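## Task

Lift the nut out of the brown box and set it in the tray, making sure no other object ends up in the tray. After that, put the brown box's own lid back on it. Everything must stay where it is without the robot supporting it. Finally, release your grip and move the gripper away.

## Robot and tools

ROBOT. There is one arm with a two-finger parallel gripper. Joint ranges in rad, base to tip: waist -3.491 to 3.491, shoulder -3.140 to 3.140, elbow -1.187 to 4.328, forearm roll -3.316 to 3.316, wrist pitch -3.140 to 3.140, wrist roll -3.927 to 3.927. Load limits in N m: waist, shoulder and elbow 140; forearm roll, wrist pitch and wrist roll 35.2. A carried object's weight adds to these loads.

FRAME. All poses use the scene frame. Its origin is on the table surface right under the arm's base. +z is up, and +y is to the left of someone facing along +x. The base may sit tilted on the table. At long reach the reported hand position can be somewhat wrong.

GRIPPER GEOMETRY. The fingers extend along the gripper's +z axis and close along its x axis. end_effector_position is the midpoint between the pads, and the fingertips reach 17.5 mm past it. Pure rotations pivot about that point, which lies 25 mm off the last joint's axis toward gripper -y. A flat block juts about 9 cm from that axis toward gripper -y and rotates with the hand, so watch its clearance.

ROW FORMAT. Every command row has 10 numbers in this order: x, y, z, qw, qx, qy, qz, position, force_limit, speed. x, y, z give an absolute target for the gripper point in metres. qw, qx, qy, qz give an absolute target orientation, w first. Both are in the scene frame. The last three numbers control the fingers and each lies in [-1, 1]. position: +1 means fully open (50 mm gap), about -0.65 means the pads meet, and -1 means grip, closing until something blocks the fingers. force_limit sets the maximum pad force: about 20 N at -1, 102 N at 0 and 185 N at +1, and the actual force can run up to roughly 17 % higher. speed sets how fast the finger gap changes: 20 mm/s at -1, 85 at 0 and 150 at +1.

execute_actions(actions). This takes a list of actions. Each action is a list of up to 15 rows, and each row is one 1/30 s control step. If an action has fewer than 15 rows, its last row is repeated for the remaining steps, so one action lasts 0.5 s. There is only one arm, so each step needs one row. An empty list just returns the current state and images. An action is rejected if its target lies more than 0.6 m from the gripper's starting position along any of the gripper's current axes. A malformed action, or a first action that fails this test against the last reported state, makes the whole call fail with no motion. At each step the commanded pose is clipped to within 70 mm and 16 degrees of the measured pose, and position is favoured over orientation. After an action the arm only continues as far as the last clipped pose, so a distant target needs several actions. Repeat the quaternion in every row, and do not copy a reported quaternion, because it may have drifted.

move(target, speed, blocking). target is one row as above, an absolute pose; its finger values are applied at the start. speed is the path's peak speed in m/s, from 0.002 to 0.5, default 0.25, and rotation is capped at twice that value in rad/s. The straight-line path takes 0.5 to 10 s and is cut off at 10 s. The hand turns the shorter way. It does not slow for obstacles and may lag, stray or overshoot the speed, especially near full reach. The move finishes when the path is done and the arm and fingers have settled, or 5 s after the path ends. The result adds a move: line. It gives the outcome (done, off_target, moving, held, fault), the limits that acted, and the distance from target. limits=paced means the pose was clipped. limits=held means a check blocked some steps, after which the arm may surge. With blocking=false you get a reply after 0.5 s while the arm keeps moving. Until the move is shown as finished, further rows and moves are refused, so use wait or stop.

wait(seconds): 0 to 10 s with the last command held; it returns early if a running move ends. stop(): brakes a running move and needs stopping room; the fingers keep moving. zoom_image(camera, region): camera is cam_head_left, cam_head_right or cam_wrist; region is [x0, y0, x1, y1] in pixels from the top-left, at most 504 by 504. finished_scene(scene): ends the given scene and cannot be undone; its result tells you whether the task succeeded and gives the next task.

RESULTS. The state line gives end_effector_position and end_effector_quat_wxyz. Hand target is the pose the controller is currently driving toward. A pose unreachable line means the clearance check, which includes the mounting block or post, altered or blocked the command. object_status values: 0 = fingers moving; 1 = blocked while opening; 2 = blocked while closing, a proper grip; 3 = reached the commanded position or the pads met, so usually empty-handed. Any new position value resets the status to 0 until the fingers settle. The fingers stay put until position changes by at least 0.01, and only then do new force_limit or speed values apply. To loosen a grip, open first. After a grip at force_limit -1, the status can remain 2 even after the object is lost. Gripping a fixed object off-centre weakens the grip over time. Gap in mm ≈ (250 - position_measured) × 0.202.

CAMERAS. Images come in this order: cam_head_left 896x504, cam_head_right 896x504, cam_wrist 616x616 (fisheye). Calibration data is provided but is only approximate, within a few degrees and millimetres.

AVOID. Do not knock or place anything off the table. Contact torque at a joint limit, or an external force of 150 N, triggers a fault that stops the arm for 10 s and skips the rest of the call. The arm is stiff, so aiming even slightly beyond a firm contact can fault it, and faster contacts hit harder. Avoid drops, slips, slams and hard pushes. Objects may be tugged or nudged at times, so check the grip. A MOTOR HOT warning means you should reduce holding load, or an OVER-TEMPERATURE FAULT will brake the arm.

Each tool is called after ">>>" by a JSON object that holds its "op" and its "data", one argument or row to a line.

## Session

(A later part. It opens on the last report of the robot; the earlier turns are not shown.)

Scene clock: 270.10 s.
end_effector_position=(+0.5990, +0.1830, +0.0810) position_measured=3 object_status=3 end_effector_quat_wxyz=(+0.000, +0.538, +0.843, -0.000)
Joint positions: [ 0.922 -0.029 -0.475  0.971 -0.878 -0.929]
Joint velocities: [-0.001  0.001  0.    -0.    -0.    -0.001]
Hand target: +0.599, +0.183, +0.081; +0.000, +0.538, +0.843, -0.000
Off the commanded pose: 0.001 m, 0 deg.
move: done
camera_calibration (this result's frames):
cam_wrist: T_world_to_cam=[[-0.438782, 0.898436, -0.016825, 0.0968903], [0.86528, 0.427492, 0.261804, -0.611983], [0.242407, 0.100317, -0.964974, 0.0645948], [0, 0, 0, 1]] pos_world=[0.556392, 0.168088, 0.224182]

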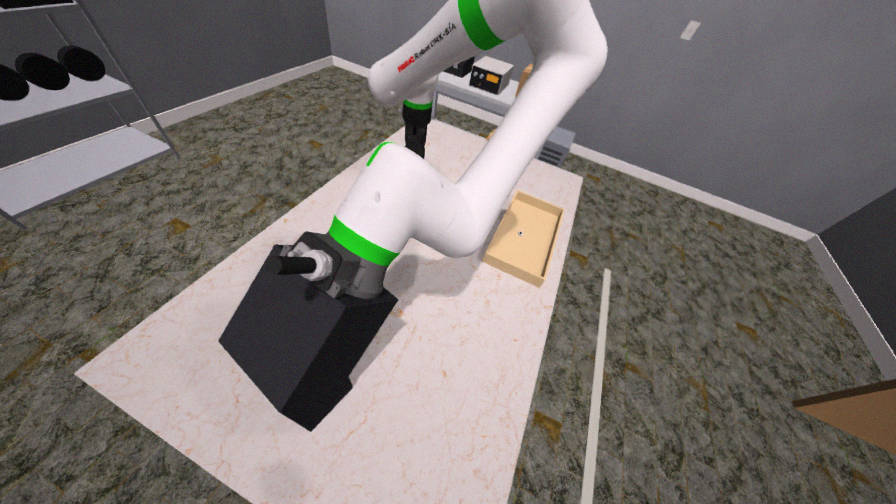

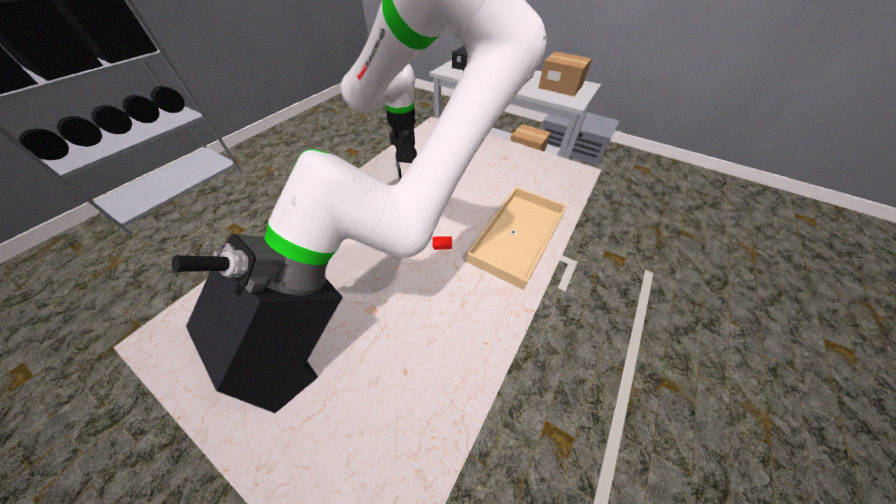

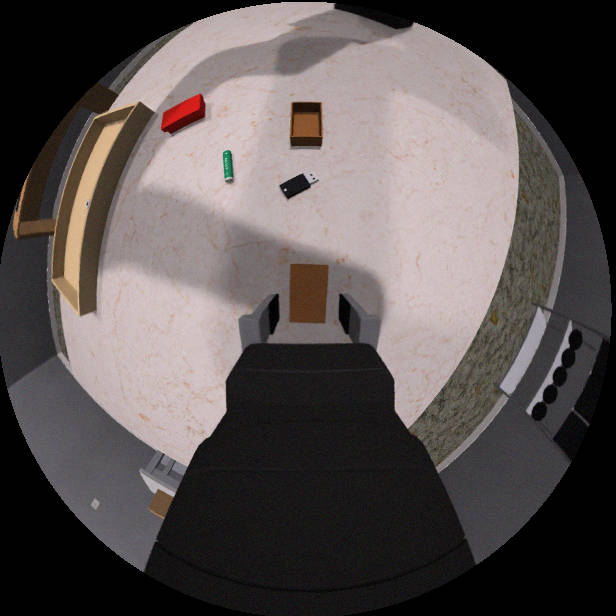

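>>> {"op": "move", "data": {
  "target": [0.6, 0.183, 0.0205, 0, 0.5388, 0.8424, 0, 1, -0.5, 0],
  "speed": 0.06
}}

>>> {"op": "move", "data": {
  "target": [0.6, 0.183, 0.0205, 0, 0.5388, 0.8424, 0, -1, -0.5, 0],
  "speed": 0.06
}}

>>> {"op": "move", "data": {
  "target": [0.6, 0.183, 0.08, 0, 0.5388, 0.8424, 0, -1, -0.5, 0],
  "speed": 0.08
}}

Scene clock: 277.20 s.
end_effector_position=(+0.5998, +0.1831, +0.0206) position_measured=3 object_status=3 end_effector_quat_wxyz=(-0.000, +0.539, +0.842, +0.000)
Joint positions: [ 0.815  0.072 -0.475  1.056 -0.743 -0.982]
Joint velocities: [ 0.002  0.    -0.     0.     0.001  0.   ]
Hand target: +0.600, +0.183, +0.021; -0.000, +0.539, +0.842, -0.000
Off the commanded pose: 0.000 m, 0 deg.
move: done
camera_calibration (this result's frames):
cam_wrist: T_world_to_cam=[[-0.436541, 0.899538, -0.0162529, 0.094568], [0.866397, 0.425189, 0.261862, -0.597196], [0.242465, 0.100232, -0.964969, 0.00600788], [0, 0, 0, 1]] pos_world=[0.557235, 0.168252, 0.163717]

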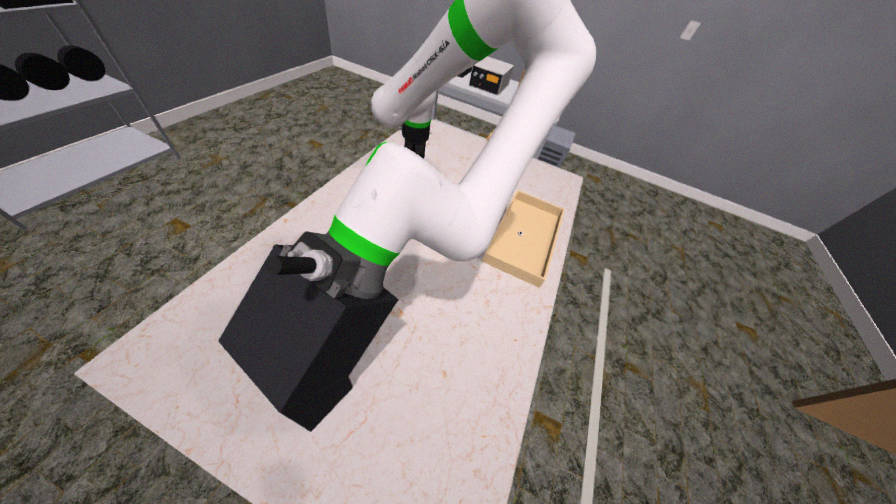

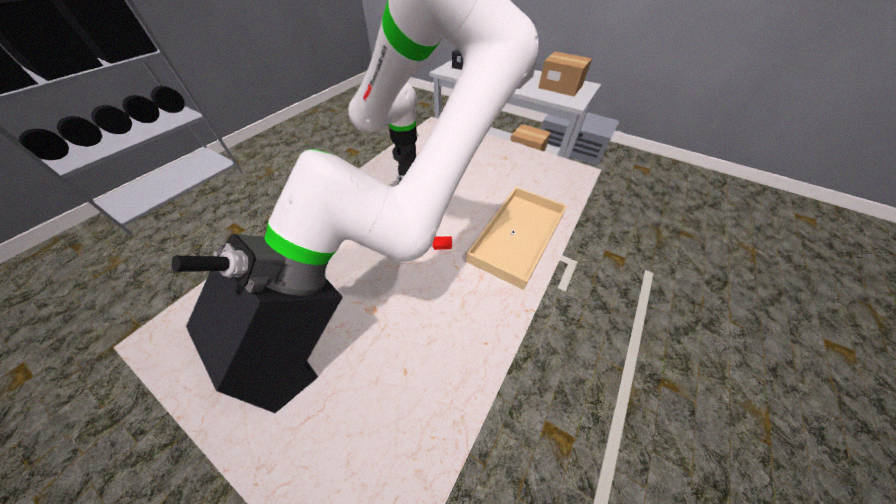

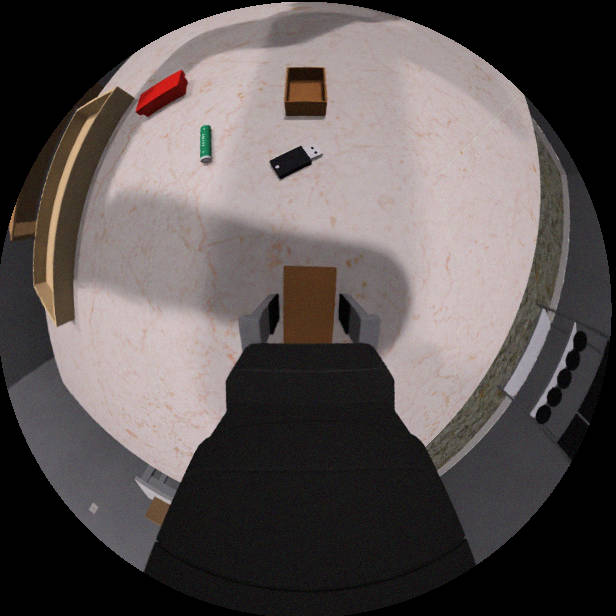

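Scene clock: 277.90 s.
end_effector_position=(+0.6000, +0.1830, +0.0205) position_measured=57 object_status=2 end_effector_quat_wxyz=(+0.000, +0.539, +0.842, +0.000)
Joint positions: [ 0.815  0.072 -0.475  1.057 -0.743 -0.982]
Joint velocities: [-0.001 -0.001 -0.     0.     0.001 -0.001]
Hand target: +0.600, +0.183, +0.020; -0.000, +0.539, +0.842, -0.000
Off the commanded pose: 0.000 m, 0 deg.
move: done
camera_calibration (this result's frames):
cam_wrist: T_world_to_cam=[[-0.436676, 0.899466, -0.0165791, 0.0948153], [0.866245, 0.425378, 0.262056, -0.597229], [0.242763, 0.100072, -0.96491, 0.00575207], [0, 0, 0, 1]] pos_world=[0.557354, 0.168189, 0.16363]

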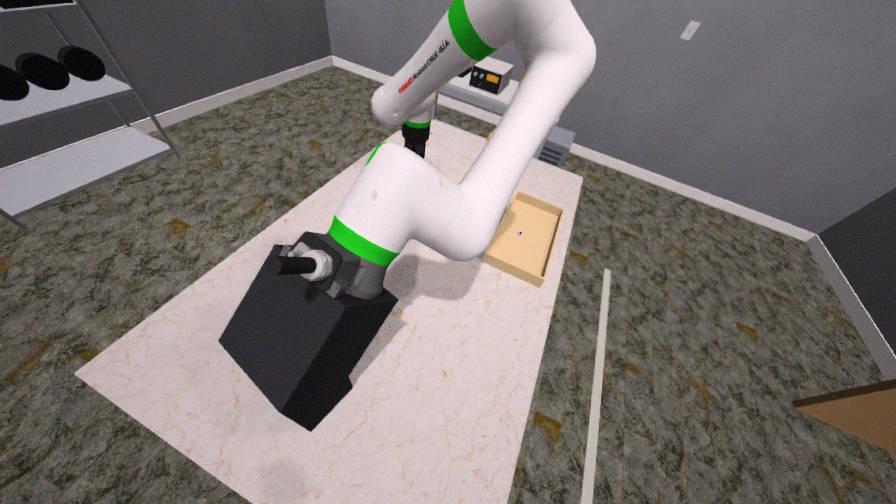

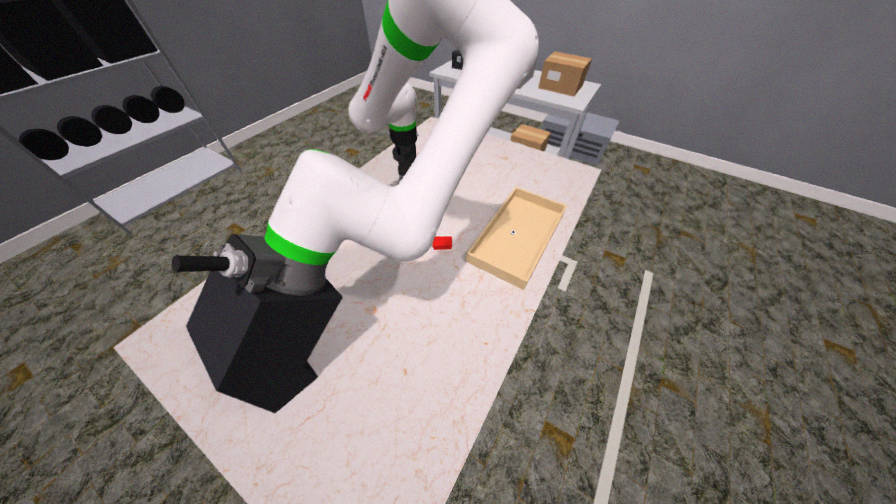

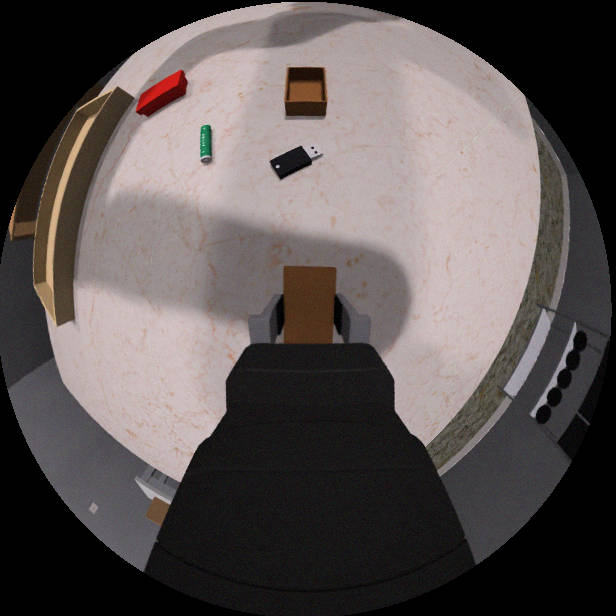

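Scene clock: 278.97 s.
end_effector_position=(+0.6001, +0.1829, +0.0799) position_measured=57 object_status=2 end_effector_quat_wxyz=(+0.000, +0.539, +0.842, -0.000)
Joint positions: [ 0.919 -0.027 -0.472  0.971 -0.875 -0.93 ]
Joint velocities: [ 0.001 -0.     0.     0.001 -0.001  0.001]
Hand target: +0.600, +0.183, +0.080; +0.000, +0.539, +0.842, +0.000
Off the commanded pose: 0.000 m, 0 deg.
move: done
camera_calibration (this result's frames):
cam_wrist: T_world_to_cam=[[-0.436836, 0.899382, -0.0169117, 0.0960766], [0.866094, 0.425598, 0.262196, -0.612832], [0.243012, 0.0998898, -0.964866, 0.0629282], [0, 0, 0, 1]] pos_world=[0.557448, 0.168125, 0.223024]

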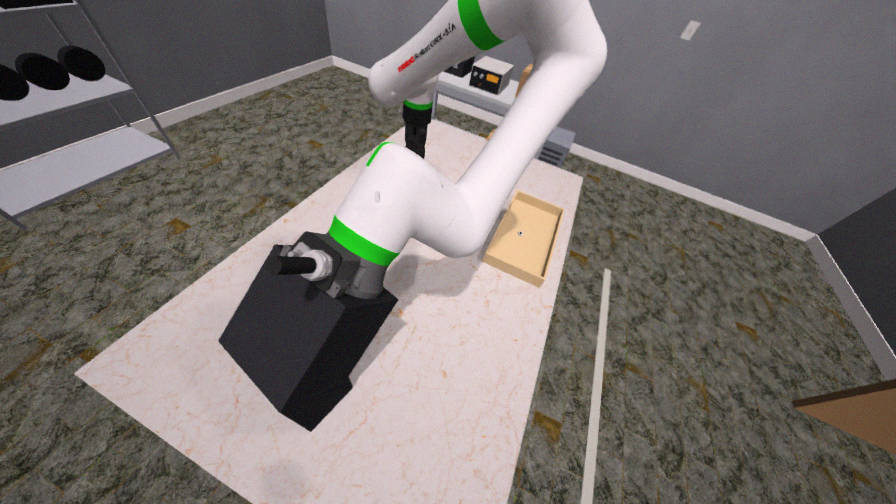

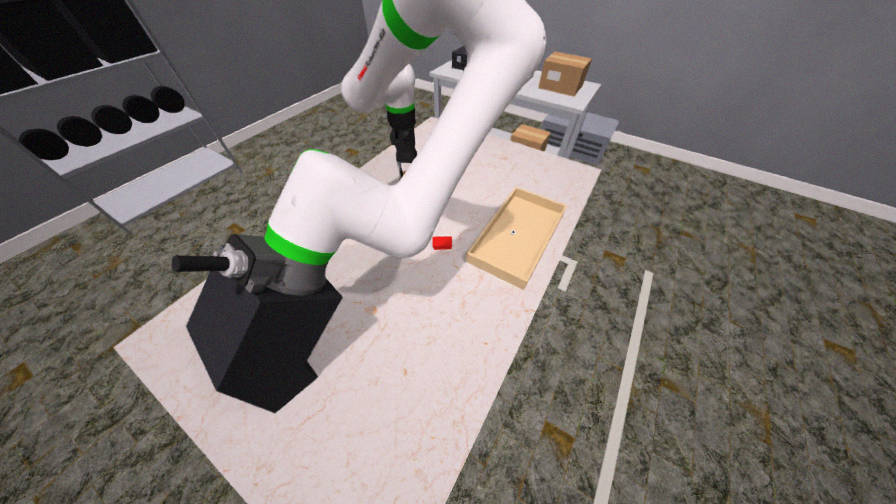

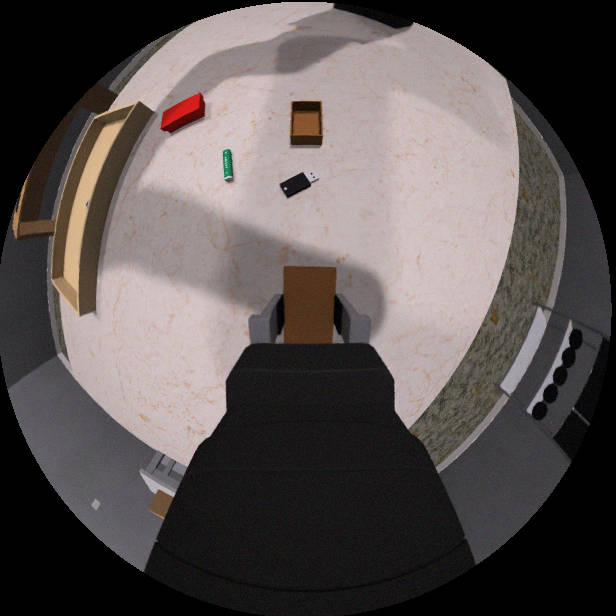

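>>> {"op": "move", "data": {
  "target": [0.409, 0.095, 0.075, 0, 0.5388, 0.8424, 0, -1, -0.5, 0],
  "speed": 0.15
}}

>>> {"op": "move", "data": {
  "target": [0.409, 0.095, 0.05, 0, 0.5388, 0.8424, 0, -1, -0.5, 0],
  "speed": 0.04
}}

>>> {"op": "zoom_image", "data": {
  "camera": "cam_wrist",
  "region": [230, 230, 390, 350]
}}

Scene clock: 286.13 s.
end_effector_position=(+0.4090, +0.0945, +0.0751) position_measured=57 object_status=2 end_effector_quat_wxyz=(-0.000, +0.539, +0.842, -0.000)
Joint positions: [ 0.916 -0.364 -1.078  1.198 -0.746 -1.255]
Joint velocities: [ 0.001 -0.001 -0.001 -0.001 -0.002 -0.   ]
Hand target: +0.409, +0.094, +0.075; -0.000, +0.539, +0.842, -0.000
Off the commanded pose: 0.001 m, 0 deg.
move: done
camera_calibration (this result's frames):
cam_wrist: T_world_to_cam=[[-0.436775, 0.899422, -0.0163385, 0.0919847], [0.866303, 0.425447, 0.26175, -0.408405], [0.242375, 0.100172, -0.964997, 0.113779], [0, 0, 0, 1]] pos_world=[0.366402, 0.0796241, 0.218199]

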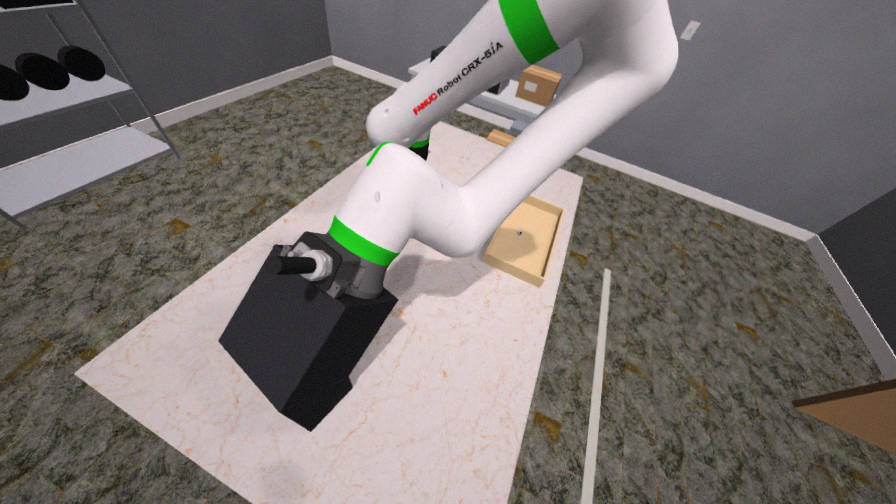

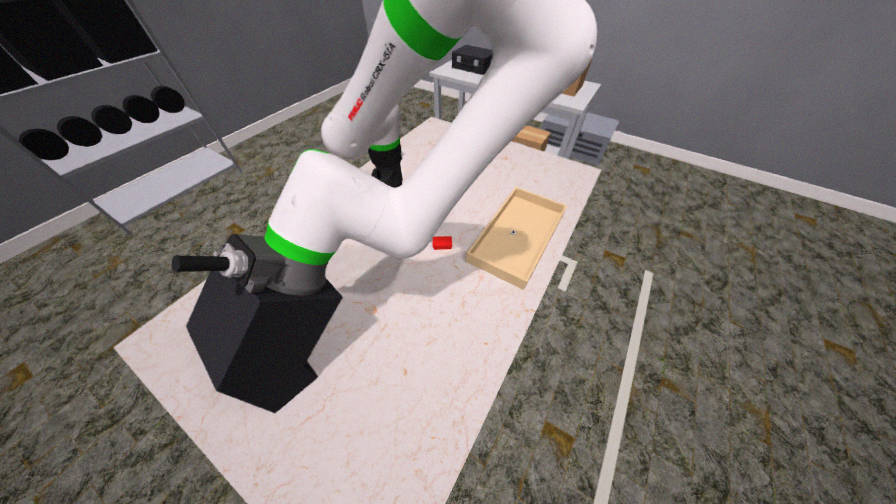

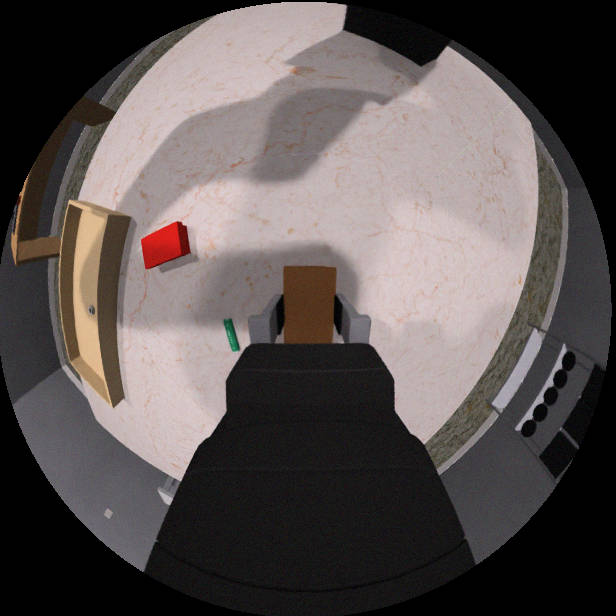

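Scene clock: 287.07 s.
end_effector_position=(+0.4088, +0.0951, +0.0501) position_measured=57 object_status=2 end_effector_quat_wxyz=(-0.000, +0.539, +0.842, -0.000)
Joint positions: [ 0.797 -0.293 -1.082  1.335 -0.64  -1.327]
Joint velocities: [ 0.001  0.    -0.     0.002 -0.    -0.001]
Hand target: +0.409, +0.095, +0.050; -0.000, +0.539, +0.842, -0.000
Off the commanded pose: 0.000 m, 0 deg.
move: done
camera_calibration (this result's frames):
cam_wrist: T_world_to_cam=[[-0.436523, 0.899547, -0.0162318, 0.0908187], [0.866422, 0.425172, 0.261805, -0.402033], [0.242407, 0.10022, -0.964984, 0.0896479], [0, 0, 0, 1]] pos_world=[0.366243, 0.080253, 0.193237]

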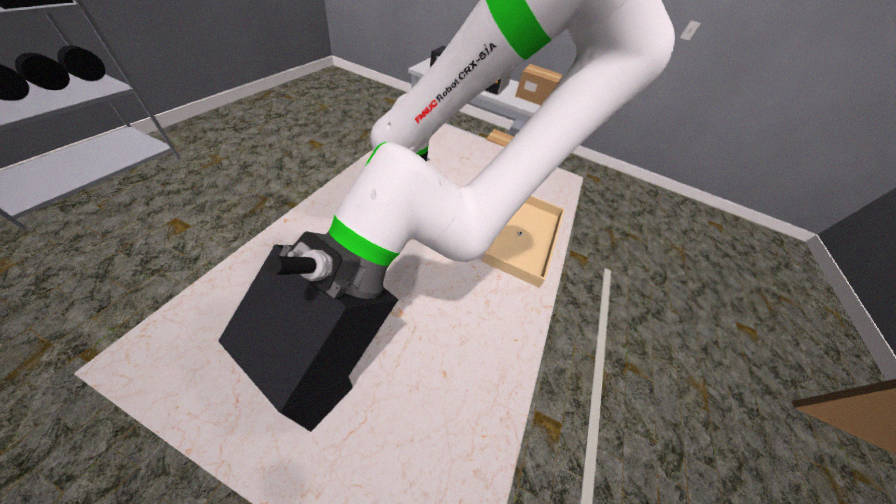

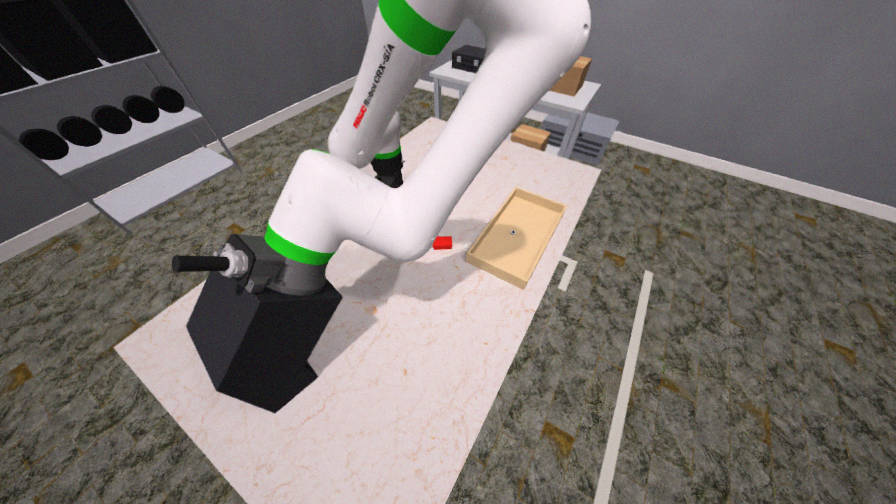

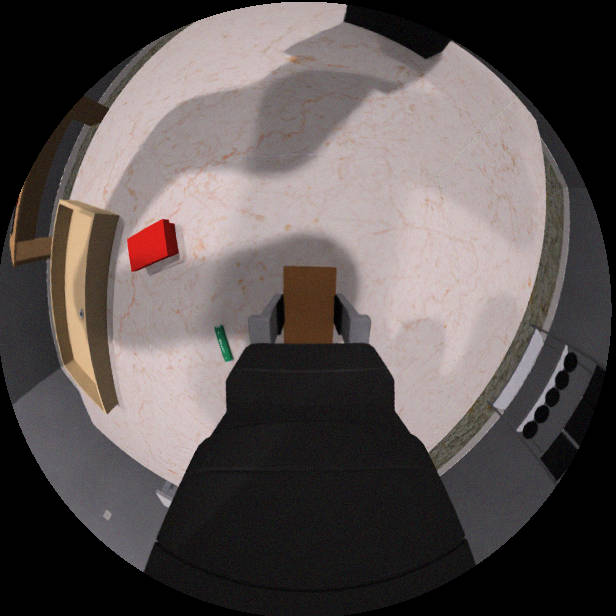

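Region (230, 230, 390, 350) of cam_wrist's 616x616 image, scaled by 3.150, with more detail than that image has; it fills the top 378 rows of this view, and the rest is white.

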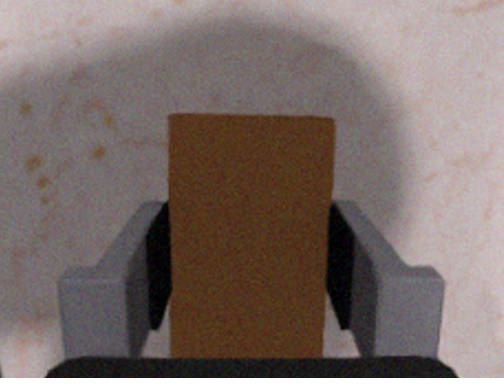

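>>> {"op": "move", "data": {
  "target": [0.409, 0.095, 0.036, 0, 0.5388, 0.8424, 0, -1, -0.5, 0],
  "speed": 0.015
}}

>>> {"op": "zoom_image", "data": {
  "camera": "cam_wrist",
  "region": [230, 230, 390, 350]
}}

Scene clock: 292.33 s.
end_effector_position=(+0.4089, +0.0951, +0.0361) position_measured=57 object_status=2 end_effector_quat_wxyz=(-0.000, +0.539, +0.842, -0.000)
Joint positions: [ 0.726 -0.253 -1.082  1.429 -0.585 -1.378]
Joint velocities: [-0.002  0.    -0.     0.002  0.001 -0.003]
Hand target: +0.409, +0.095, +0.036; -0.000, +0.539, +0.842, -0.000
Off the commanded pose: 0.000 m, 0 deg.
move: done
camera_calibration (this result's frames):
cam_wrist: T_world_to_cam=[[-0.436593, 0.89951, -0.0163705, 0.0906746], [0.866357, 0.425267, 0.261864, -0.398366], [0.242511, 0.100145, -0.964966, 0.0760552], [0, 0, 0, 1]] pos_world=[0.366271, 0.0802328, 0.179193]

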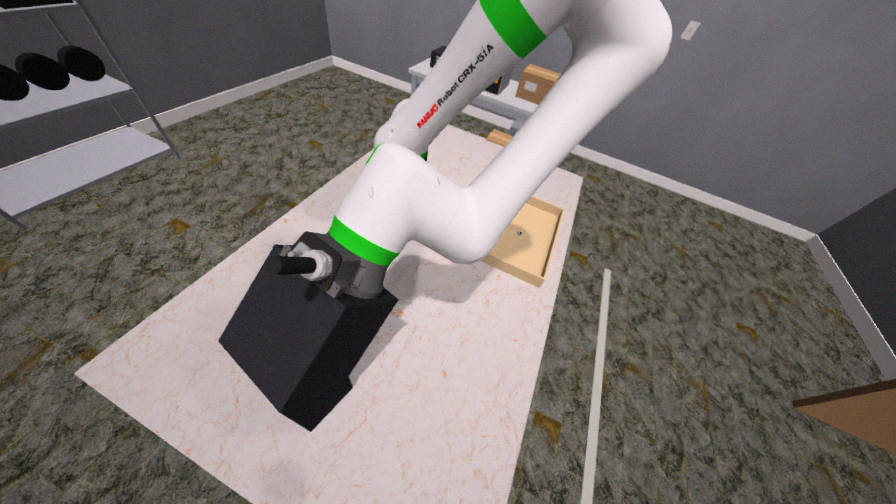

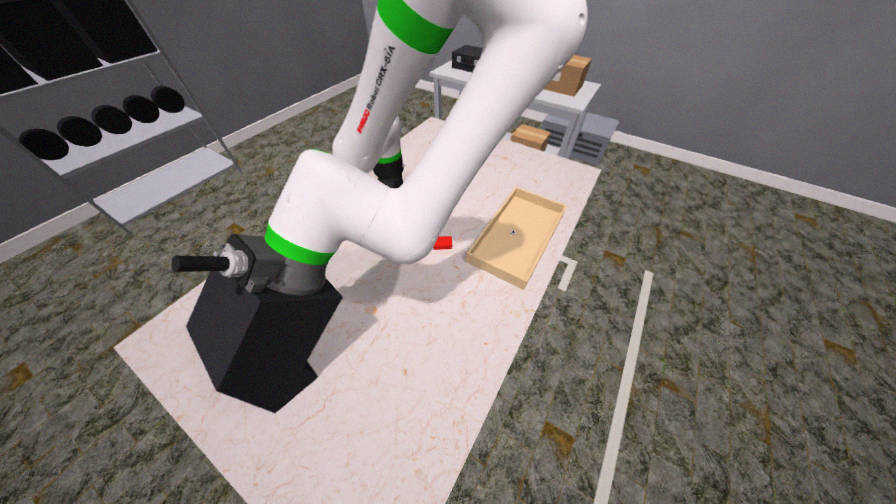

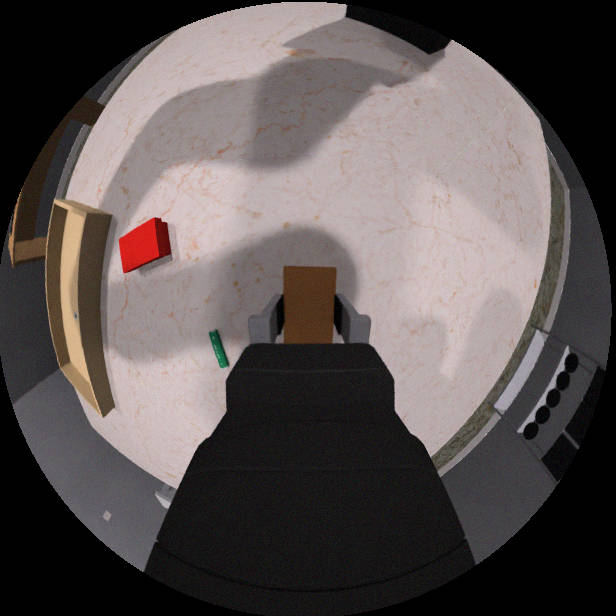

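Region (230, 230, 390, 350) of cam_wrist's 616x616 image, scaled by 3.150, with more detail than that image has; it fills the top 378 rows of this view, and the rest is white.

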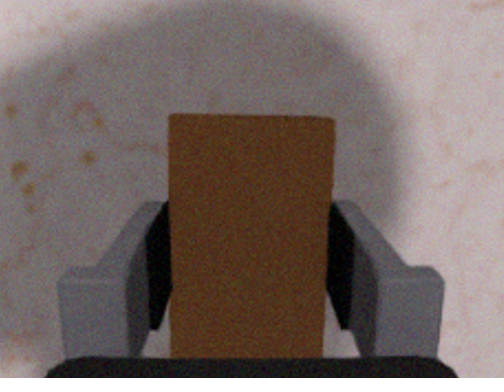

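>>> {"op": "move", "data": {
  "target": [0.409, 0.095, 0.036, 0, 0.5388, 0.8424, 0, 1, -0.5, -0.3],
  "speed": 0.015
}}

>>> {"op": "move", "data": {
  "target": [0.409, 0.095, 0.09, 0, 0.5388, 0.8424, 0, 1, -0.5, 0],
  "speed": 0.08
}}

>>> {"op": "move", "data": {
  "target": [0.66, 0.21, 0.09, 0, 0.5388, 0.8424, 0, 1, -0.5, 0],
  "speed": 0.2
}}

>>> {"op": "zoom_image", "data": {
  "camera": "cam_wrist",
  "region": [250, 50, 360, 150]
}}

Scene clock: 298.13 s.
end_effector_position=(+0.4090, +0.0950, +0.0360) position_measured=3 object_status=3 end_effector_quat_wxyz=(-0.000, +0.539, +0.842, +0.000)
Joint positions: [ 0.725 -0.253 -1.082  1.429 -0.584 -1.379]
Joint velocities: [ 0.    -0.001 -0.    -0.001 -0.001 -0.   ]
Hand target: +0.409, +0.095, +0.036; -0.000, +0.539, +0.842, -0.000
Off the commanded pose: 0.000 m, 0 deg.
move: done
camera_calibration (this result's frames):
cam_wrist: T_world_to_cam=[[-0.436677, 0.899466, -0.0165806, 0.0908203], [0.866247, 0.42538, 0.262047, -0.398401], [0.242755, 0.100067, -0.964913, 0.075883], [0, 0, 0, 1]] pos_world=[0.366352, 0.0801888, 0.179126]

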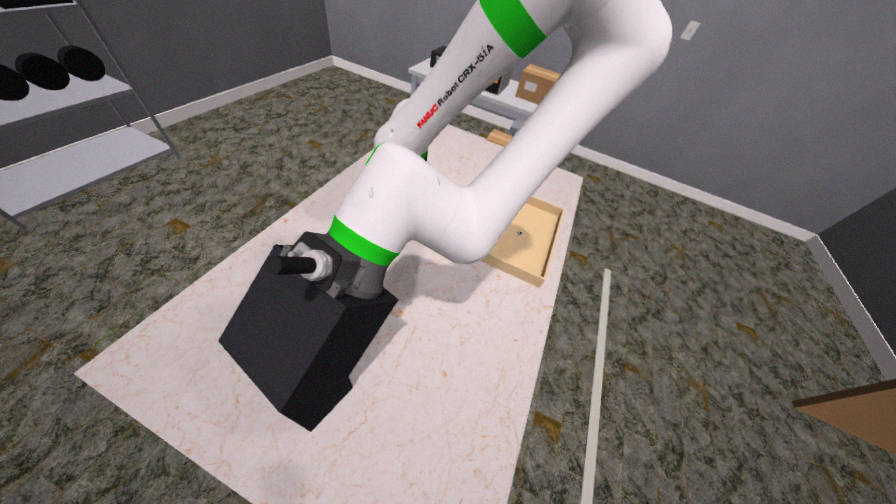

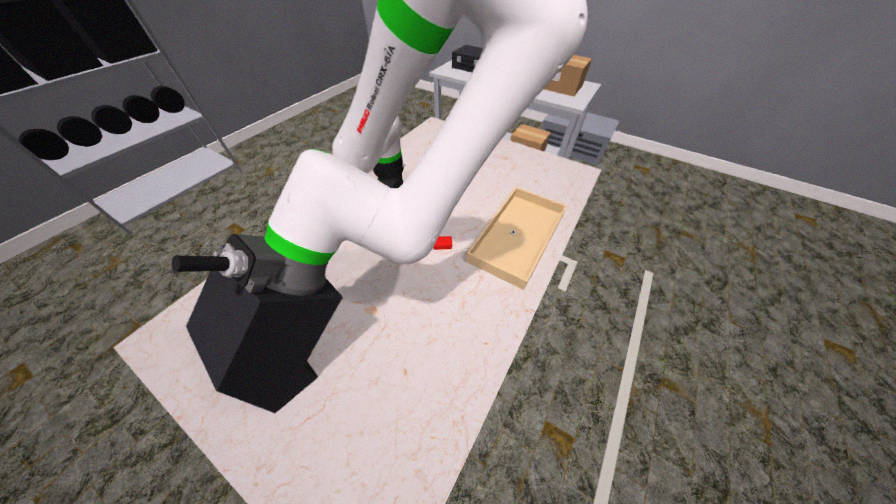

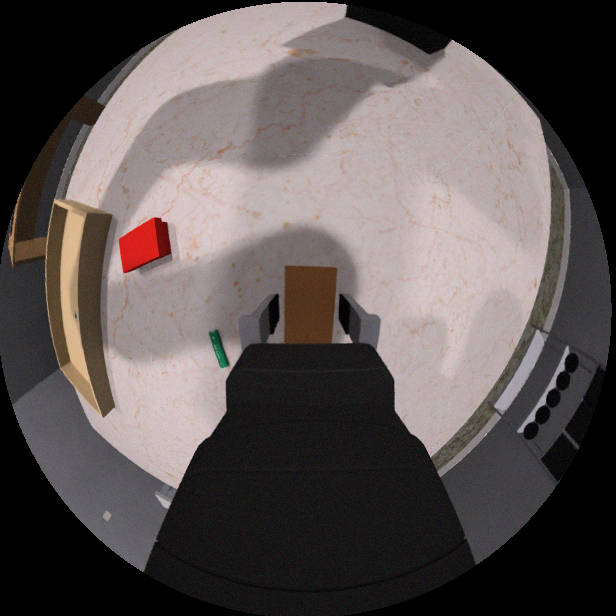

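Scene clock: 299.17 s.
end_effector_position=(+0.4093, +0.0948, +0.0898) position_measured=3 object_status=3 end_effector_quat_wxyz=(+0.000, +0.539, +0.843, +0.000)
Joint positions: [ 0.984 -0.402 -1.072  1.136 -0.812 -1.227]
Joint velocities: [-0.002 -0.001  0.001 -0.001 -0.001  0.001]
Hand target: +0.409, +0.095, +0.090; +0.000, +0.539, +0.843, +0.000
Off the commanded pose: 0.000 m, 0 deg.
move: done
camera_calibration (this result's frames):
cam_wrist: T_world_to_cam=[[-0.437026, 0.899282, -0.0173378, 0.0922634], [0.865865, 0.425848, 0.262549, -0.412642], [0.243489, 0.0997283, -0.964763, 0.127446], [0, 0, 0, 1]] pos_world=[0.366582, 0.080042, 0.232894]

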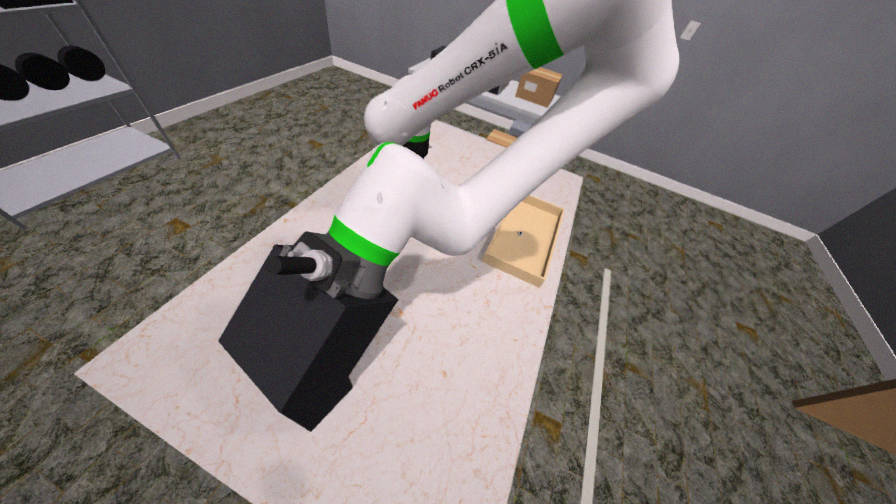

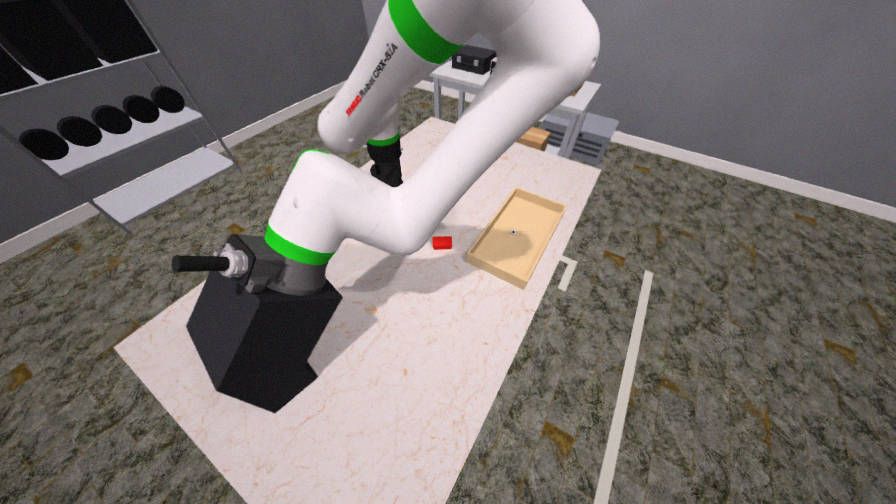

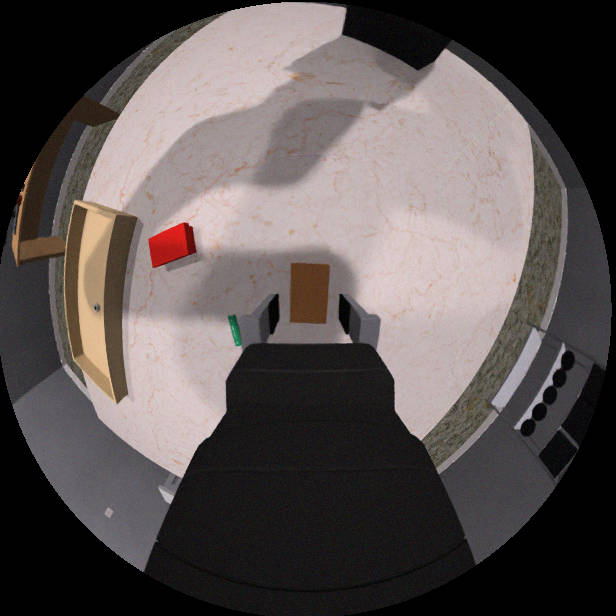

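Scene clock: 300.97 s.
end_effector_position=(+0.6600, +0.2108, +0.0900) position_measured=3 object_status=3 end_effector_quat_wxyz=(+0.000, +0.539, +0.842, +0.000)
Joint positions: [ 0.93   0.076 -0.251  0.898 -0.954 -0.817]
Joint velocities: [ 0.     0.001  0.001 -0.001  0.     0.001]
Hand target: +0.660, +0.211, +0.090; +0.000, +0.539, +0.842, +0.000
Off the commanded pose: 0.001 m, 0 deg.
move: done
camera_calibration (this result's frames):
cam_wrist: T_world_to_cam=[[-0.436617, 0.899491, -0.0167688, 0.0971529], [0.86614, 0.425322, 0.262495, -0.679205], [0.243244, 0.100086, -0.964788, 0.0551036], [0, 0, 0, 1]] pos_world=[0.617302, 0.195978, 0.23308]

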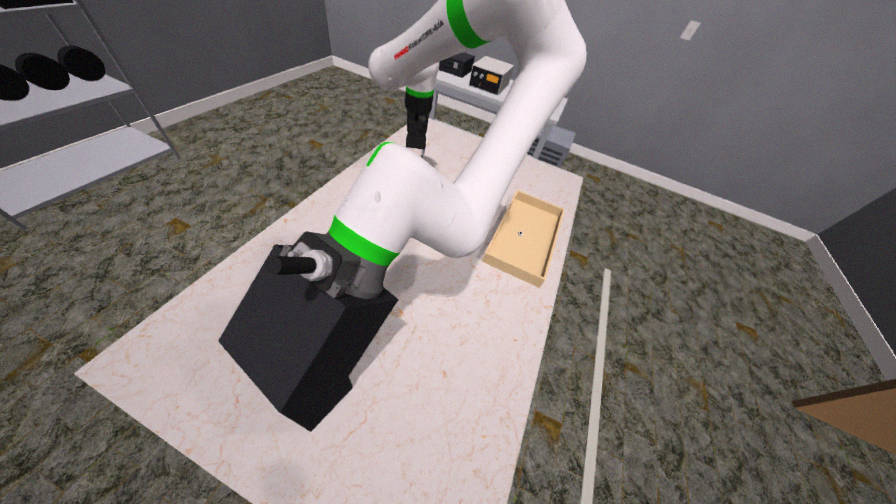

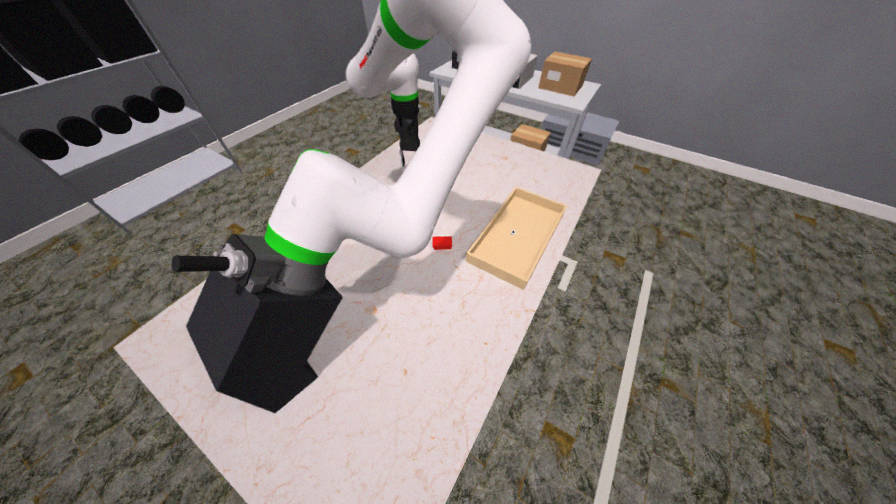

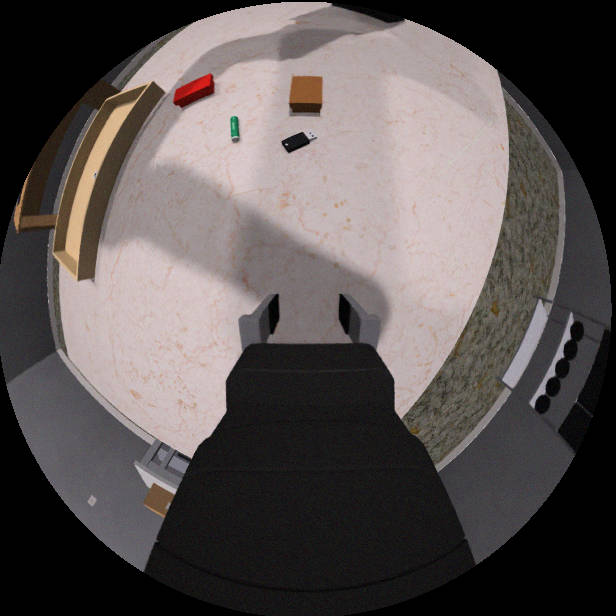

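Region (250, 50, 360, 150) of cam_wrist's 616x616 image, scaled by 4.582, with more detail than that image has; it fills the top 458 rows of this view, and the rest is white.

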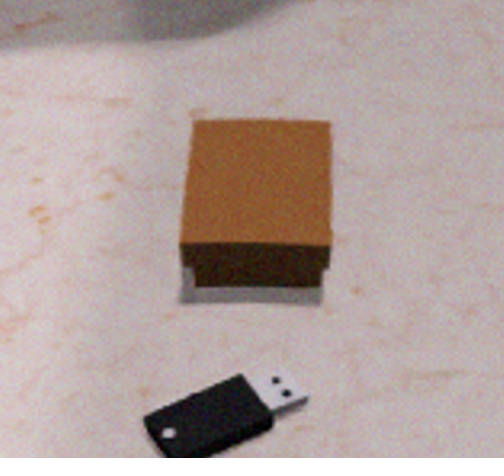

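>>> {"op": "finished_scene", "data": {
  "scene": 1
}}

The scene is finished: the task was done.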